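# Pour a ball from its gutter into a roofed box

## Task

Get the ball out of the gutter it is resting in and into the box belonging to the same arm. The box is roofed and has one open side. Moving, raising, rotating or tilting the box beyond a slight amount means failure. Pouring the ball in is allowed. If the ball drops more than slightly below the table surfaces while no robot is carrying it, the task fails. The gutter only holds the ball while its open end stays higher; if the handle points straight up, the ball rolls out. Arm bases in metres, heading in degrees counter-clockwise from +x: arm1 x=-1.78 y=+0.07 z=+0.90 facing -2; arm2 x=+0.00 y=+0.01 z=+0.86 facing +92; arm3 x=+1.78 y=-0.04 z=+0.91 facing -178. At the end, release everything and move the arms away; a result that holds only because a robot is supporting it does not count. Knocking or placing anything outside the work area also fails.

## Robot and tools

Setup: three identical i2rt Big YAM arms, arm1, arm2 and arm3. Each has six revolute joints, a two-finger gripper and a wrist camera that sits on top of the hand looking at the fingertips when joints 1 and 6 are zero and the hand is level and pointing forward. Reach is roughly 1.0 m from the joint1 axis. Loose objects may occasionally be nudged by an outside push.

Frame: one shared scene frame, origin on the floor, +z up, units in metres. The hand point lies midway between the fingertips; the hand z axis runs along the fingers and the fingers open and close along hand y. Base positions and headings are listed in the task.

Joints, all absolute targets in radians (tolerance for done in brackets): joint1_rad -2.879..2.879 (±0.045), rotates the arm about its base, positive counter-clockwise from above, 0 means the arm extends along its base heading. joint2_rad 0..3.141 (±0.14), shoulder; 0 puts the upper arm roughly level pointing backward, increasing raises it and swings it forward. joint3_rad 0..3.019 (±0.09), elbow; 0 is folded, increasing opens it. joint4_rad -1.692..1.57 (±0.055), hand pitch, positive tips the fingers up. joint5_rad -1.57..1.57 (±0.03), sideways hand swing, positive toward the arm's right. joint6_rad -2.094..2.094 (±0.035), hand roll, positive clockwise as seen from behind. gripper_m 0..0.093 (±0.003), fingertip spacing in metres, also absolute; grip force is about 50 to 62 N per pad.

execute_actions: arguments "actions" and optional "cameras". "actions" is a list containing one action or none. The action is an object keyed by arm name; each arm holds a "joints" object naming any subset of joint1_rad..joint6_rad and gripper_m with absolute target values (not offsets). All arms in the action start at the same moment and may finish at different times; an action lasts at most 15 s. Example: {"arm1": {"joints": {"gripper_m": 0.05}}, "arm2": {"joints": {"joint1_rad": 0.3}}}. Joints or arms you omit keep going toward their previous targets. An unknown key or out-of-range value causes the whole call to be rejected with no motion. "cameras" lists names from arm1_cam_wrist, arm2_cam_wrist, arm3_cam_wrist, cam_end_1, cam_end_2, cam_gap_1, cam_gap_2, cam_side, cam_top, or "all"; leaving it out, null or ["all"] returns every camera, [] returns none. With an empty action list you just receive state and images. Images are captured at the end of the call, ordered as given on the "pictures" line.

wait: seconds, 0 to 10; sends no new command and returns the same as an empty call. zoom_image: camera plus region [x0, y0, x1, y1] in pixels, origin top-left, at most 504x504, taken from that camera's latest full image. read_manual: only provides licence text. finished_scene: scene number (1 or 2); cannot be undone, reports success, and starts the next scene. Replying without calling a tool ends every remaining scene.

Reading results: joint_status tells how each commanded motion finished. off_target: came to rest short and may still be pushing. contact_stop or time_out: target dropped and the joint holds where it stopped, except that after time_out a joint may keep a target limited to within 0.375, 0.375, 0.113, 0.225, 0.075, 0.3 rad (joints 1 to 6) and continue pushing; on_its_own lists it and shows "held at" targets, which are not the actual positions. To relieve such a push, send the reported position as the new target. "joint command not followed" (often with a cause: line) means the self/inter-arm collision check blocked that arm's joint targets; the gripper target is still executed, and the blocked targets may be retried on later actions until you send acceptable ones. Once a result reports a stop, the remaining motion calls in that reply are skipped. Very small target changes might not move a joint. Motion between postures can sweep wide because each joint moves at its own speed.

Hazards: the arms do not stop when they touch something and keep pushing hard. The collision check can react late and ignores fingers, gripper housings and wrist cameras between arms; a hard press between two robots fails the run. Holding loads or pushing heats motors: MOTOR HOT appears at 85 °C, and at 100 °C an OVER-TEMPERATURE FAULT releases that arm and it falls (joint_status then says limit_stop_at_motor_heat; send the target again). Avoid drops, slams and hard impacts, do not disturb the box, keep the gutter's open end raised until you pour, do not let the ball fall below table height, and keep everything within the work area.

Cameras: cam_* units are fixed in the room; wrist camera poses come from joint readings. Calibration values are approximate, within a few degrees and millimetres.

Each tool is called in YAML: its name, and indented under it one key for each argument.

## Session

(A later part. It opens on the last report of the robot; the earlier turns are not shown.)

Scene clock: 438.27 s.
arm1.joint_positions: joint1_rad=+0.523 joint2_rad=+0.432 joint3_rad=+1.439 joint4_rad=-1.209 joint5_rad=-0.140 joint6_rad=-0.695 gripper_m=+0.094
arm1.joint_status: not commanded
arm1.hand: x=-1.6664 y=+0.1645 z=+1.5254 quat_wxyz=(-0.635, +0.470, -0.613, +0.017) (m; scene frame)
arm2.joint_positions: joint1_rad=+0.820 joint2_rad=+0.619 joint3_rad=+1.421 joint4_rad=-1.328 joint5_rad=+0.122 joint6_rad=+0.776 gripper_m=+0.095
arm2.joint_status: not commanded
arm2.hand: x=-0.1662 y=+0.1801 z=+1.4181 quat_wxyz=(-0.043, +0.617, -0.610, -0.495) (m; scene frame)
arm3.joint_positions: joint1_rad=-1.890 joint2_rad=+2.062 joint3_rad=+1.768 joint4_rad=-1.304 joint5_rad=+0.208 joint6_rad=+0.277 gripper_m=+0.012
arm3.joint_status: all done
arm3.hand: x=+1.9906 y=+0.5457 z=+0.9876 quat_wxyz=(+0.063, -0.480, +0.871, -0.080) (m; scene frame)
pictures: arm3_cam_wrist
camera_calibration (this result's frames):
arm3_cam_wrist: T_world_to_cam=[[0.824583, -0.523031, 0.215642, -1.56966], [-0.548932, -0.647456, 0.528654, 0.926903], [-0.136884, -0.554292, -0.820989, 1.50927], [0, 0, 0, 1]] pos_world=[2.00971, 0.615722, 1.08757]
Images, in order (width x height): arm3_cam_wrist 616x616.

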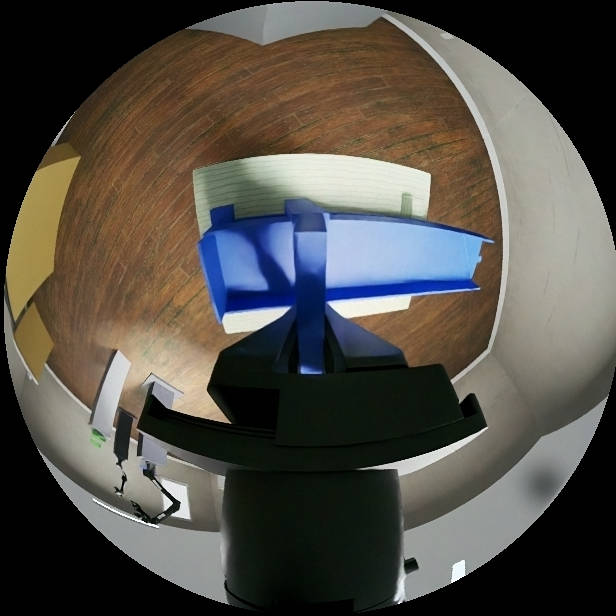

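execute_actions:
  actions:
    - {"arm3": {"joints": {"joint3_rad": 1.751}}}
  cameras: []

execute_actions:
  actions:
    - {"arm3": {"joints": {"gripper_m": 0.06}}}
  cameras: ["arm3_cam_wrist", "cam_end_2"]

Scene clock: 442.07 s.
arm1.joint_positions: joint1_rad=+0.523 joint2_rad=+0.432 joint3_rad=+1.439 joint4_rad=-1.209 joint5_rad=-0.140 joint6_rad=-0.695 gripper_m=+0.094
arm1.joint_status: not commanded
arm1.hand: x=-1.6664 y=+0.1645 z=+1.5254 quat_wxyz=(-0.635, +0.470, -0.613, +0.017) (m; scene frame)
arm2.joint_positions: joint1_rad=+0.820 joint2_rad=+0.619 joint3_rad=+1.421 joint4_rad=-1.328 joint5_rad=+0.122 joint6_rad=+0.776 gripper_m=+0.095
arm2.joint_status: not commanded
arm2.hand: x=-0.1662 y=+0.1801 z=+1.4181 quat_wxyz=(-0.043, +0.617, -0.610, -0.495) (m; scene frame)
arm3.joint_positions: joint1_rad=-1.890 joint2_rad=+2.062 joint3_rad=+1.759 joint4_rad=-1.303 joint5_rad=+0.209 joint6_rad=+0.277 gripper_m=+0.012
arm3.joint_status: all done
arm3.hand: x=+1.9899 y=+0.5427 z=+0.9843 quat_wxyz=(+0.061, -0.481, +0.871, -0.083) (m; scene frame)
pictures: none
No camera images: the call's "cameras" was empty. Leave "cameras" out to get every camera's image.

Scene clock: 442.70 s.
arm1.joint_positions: joint1_rad=+0.523 joint2_rad=+0.432 joint3_rad=+1.439 joint4_rad=-1.209 joint5_rad=-0.140 joint6_rad=-0.695 gripper_m=+0.094
arm1.joint_status: not commanded
arm1.hand: x=-1.6664 y=+0.1645 z=+1.5254 quat_wxyz=(-0.635, +0.470, -0.613, +0.017) (m; scene frame)
arm2.joint_positions: joint1_rad=+0.820 joint2_rad=+0.619 joint3_rad=+1.421 joint4_rad=-1.328 joint5_rad=+0.122 joint6_rad=+0.776 gripper_m=+0.095
arm2.joint_status: not commanded
arm2.hand: x=-0.1662 y=+0.1801 z=+1.4181 quat_wxyz=(-0.043, +0.617, -0.610, -0.495) (m; scene frame)
arm3.joint_positions: joint1_rad=-1.890 joint2_rad=+2.062 joint3_rad=+1.759 joint4_rad=-1.303 joint5_rad=+0.209 joint6_rad=+0.277 gripper_m=+0.060
arm3.joint_status: all done
arm3.hand: x=+1.9899 y=+0.5427 z=+0.9843 quat_wxyz=(+0.061, -0.481, +0.871, -0.083) (m; scene frame)
pictures: arm3_cam_wrist, cam_end_2
camera_calibration (this result's frames):
arm3_cam_wrist: T_world_to_cam=[[0.824971, -0.52119, 0.218593, -1.57455], [-0.548016, -0.643093, 0.534892, 0.915973], [-0.138205, -0.561064, -0.816154, 1.50639], [0, 0, 0, 1]] pos_world=[2.00912, 0.613596, 1.08369]
Images, in order (width x height): arm3_cam_wrist 616x616, cam_end_2 504x504.

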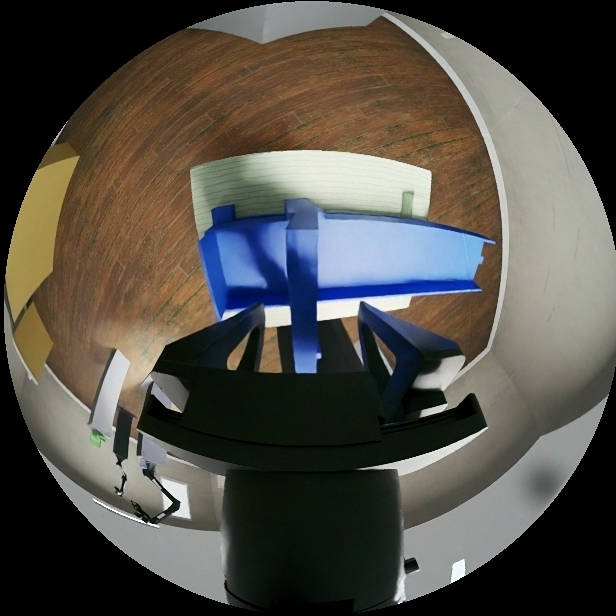

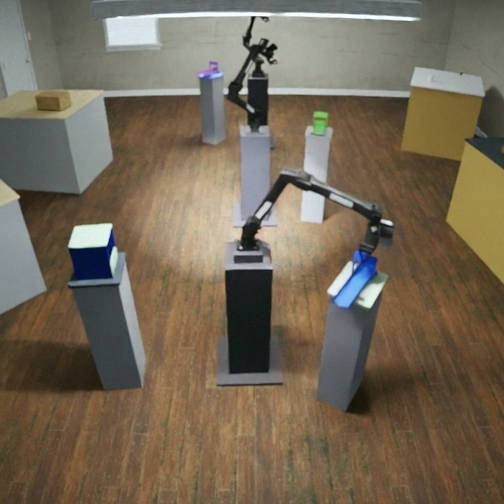

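execute_actions:
  actions:
    - {"arm3": {"joints": {"joint2_rad": 1.65}}}
  cameras: ["arm3_cam_wrist", "cam_end_2", "cam_end_1"]

Scene clock: 447.80 s.
arm1.joint_positions: joint1_rad=+0.523 joint2_rad=+0.432 joint3_rad=+1.439 joint4_rad=-1.209 joint5_rad=-0.140 joint6_rad=-0.695 gripper_m=+0.094
arm1.joint_status: not commanded
arm1.hand: x=-1.6664 y=+0.1645 z=+1.5254 quat_wxyz=(-0.635, +0.470, -0.613, +0.017) (m; scene frame)
arm2.joint_positions: joint1_rad=+0.820 joint2_rad=+0.619 joint3_rad=+1.421 joint4_rad=-1.328 joint5_rad=+0.122 joint6_rad=+0.776 gripper_m=+0.095
arm2.joint_status: not commanded
arm2.hand: x=-0.1662 y=+0.1801 z=+1.4181 quat_wxyz=(-0.043, +0.617, -0.610, -0.495) (m; scene frame)
arm3.joint_positions: joint1_rad=-1.890 joint2_rad=+1.639 joint3_rad=+1.744 joint4_rad=-1.303 joint5_rad=+0.209 joint6_rad=+0.277 gripper_m=+0.060
arm3.joint_status: all done
arm3.hand: x=+1.9812 y=+0.5099 z=+1.2261 quat_wxyz=(+0.203, -0.453, +0.866, +0.060) (m; scene frame)
pictures: arm3_cam_wrist, cam_end_1, cam_end_2
camera_calibration (this result's frames):
arm3_cam_wrist: T_world_to_cam=[[0.80552, -0.584928, 0.0948492, -1.41465], [-0.591633, -0.784889, 0.184174, 1.34951], [-0.0332826, -0.204472, -0.978306, 1.49326], [0, 0, 0, 1]] pos_world=[1.98765, 0.537081, 1.3465]
Images, in order (width x height): arm3_cam_wrist 616x616, cam_end_1 504x504, cam_end_2 504x504.

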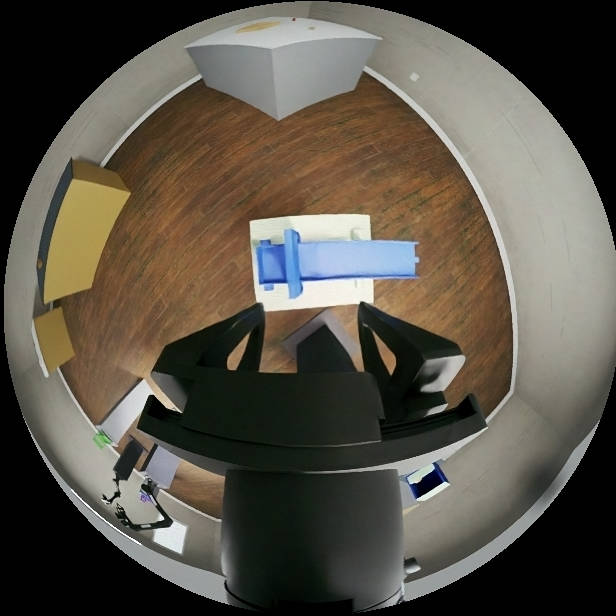

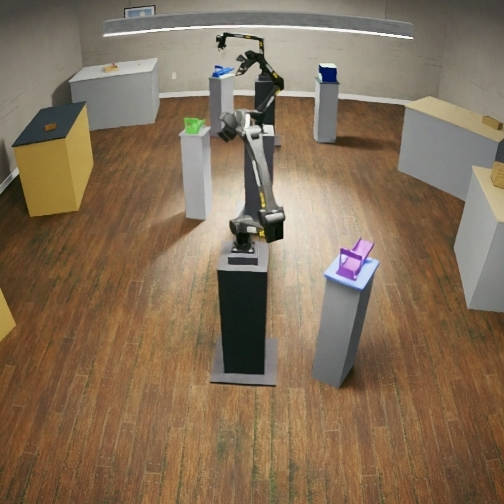

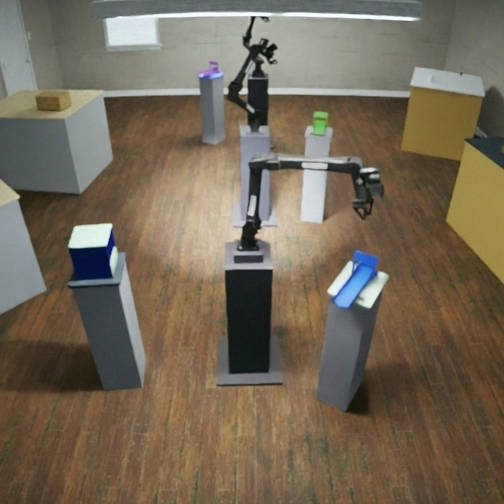

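The ball is in the box, the gutter is back on its table, and the arm is clear.

finished_scene:
  scene: 1

The scene is finished: the task was done.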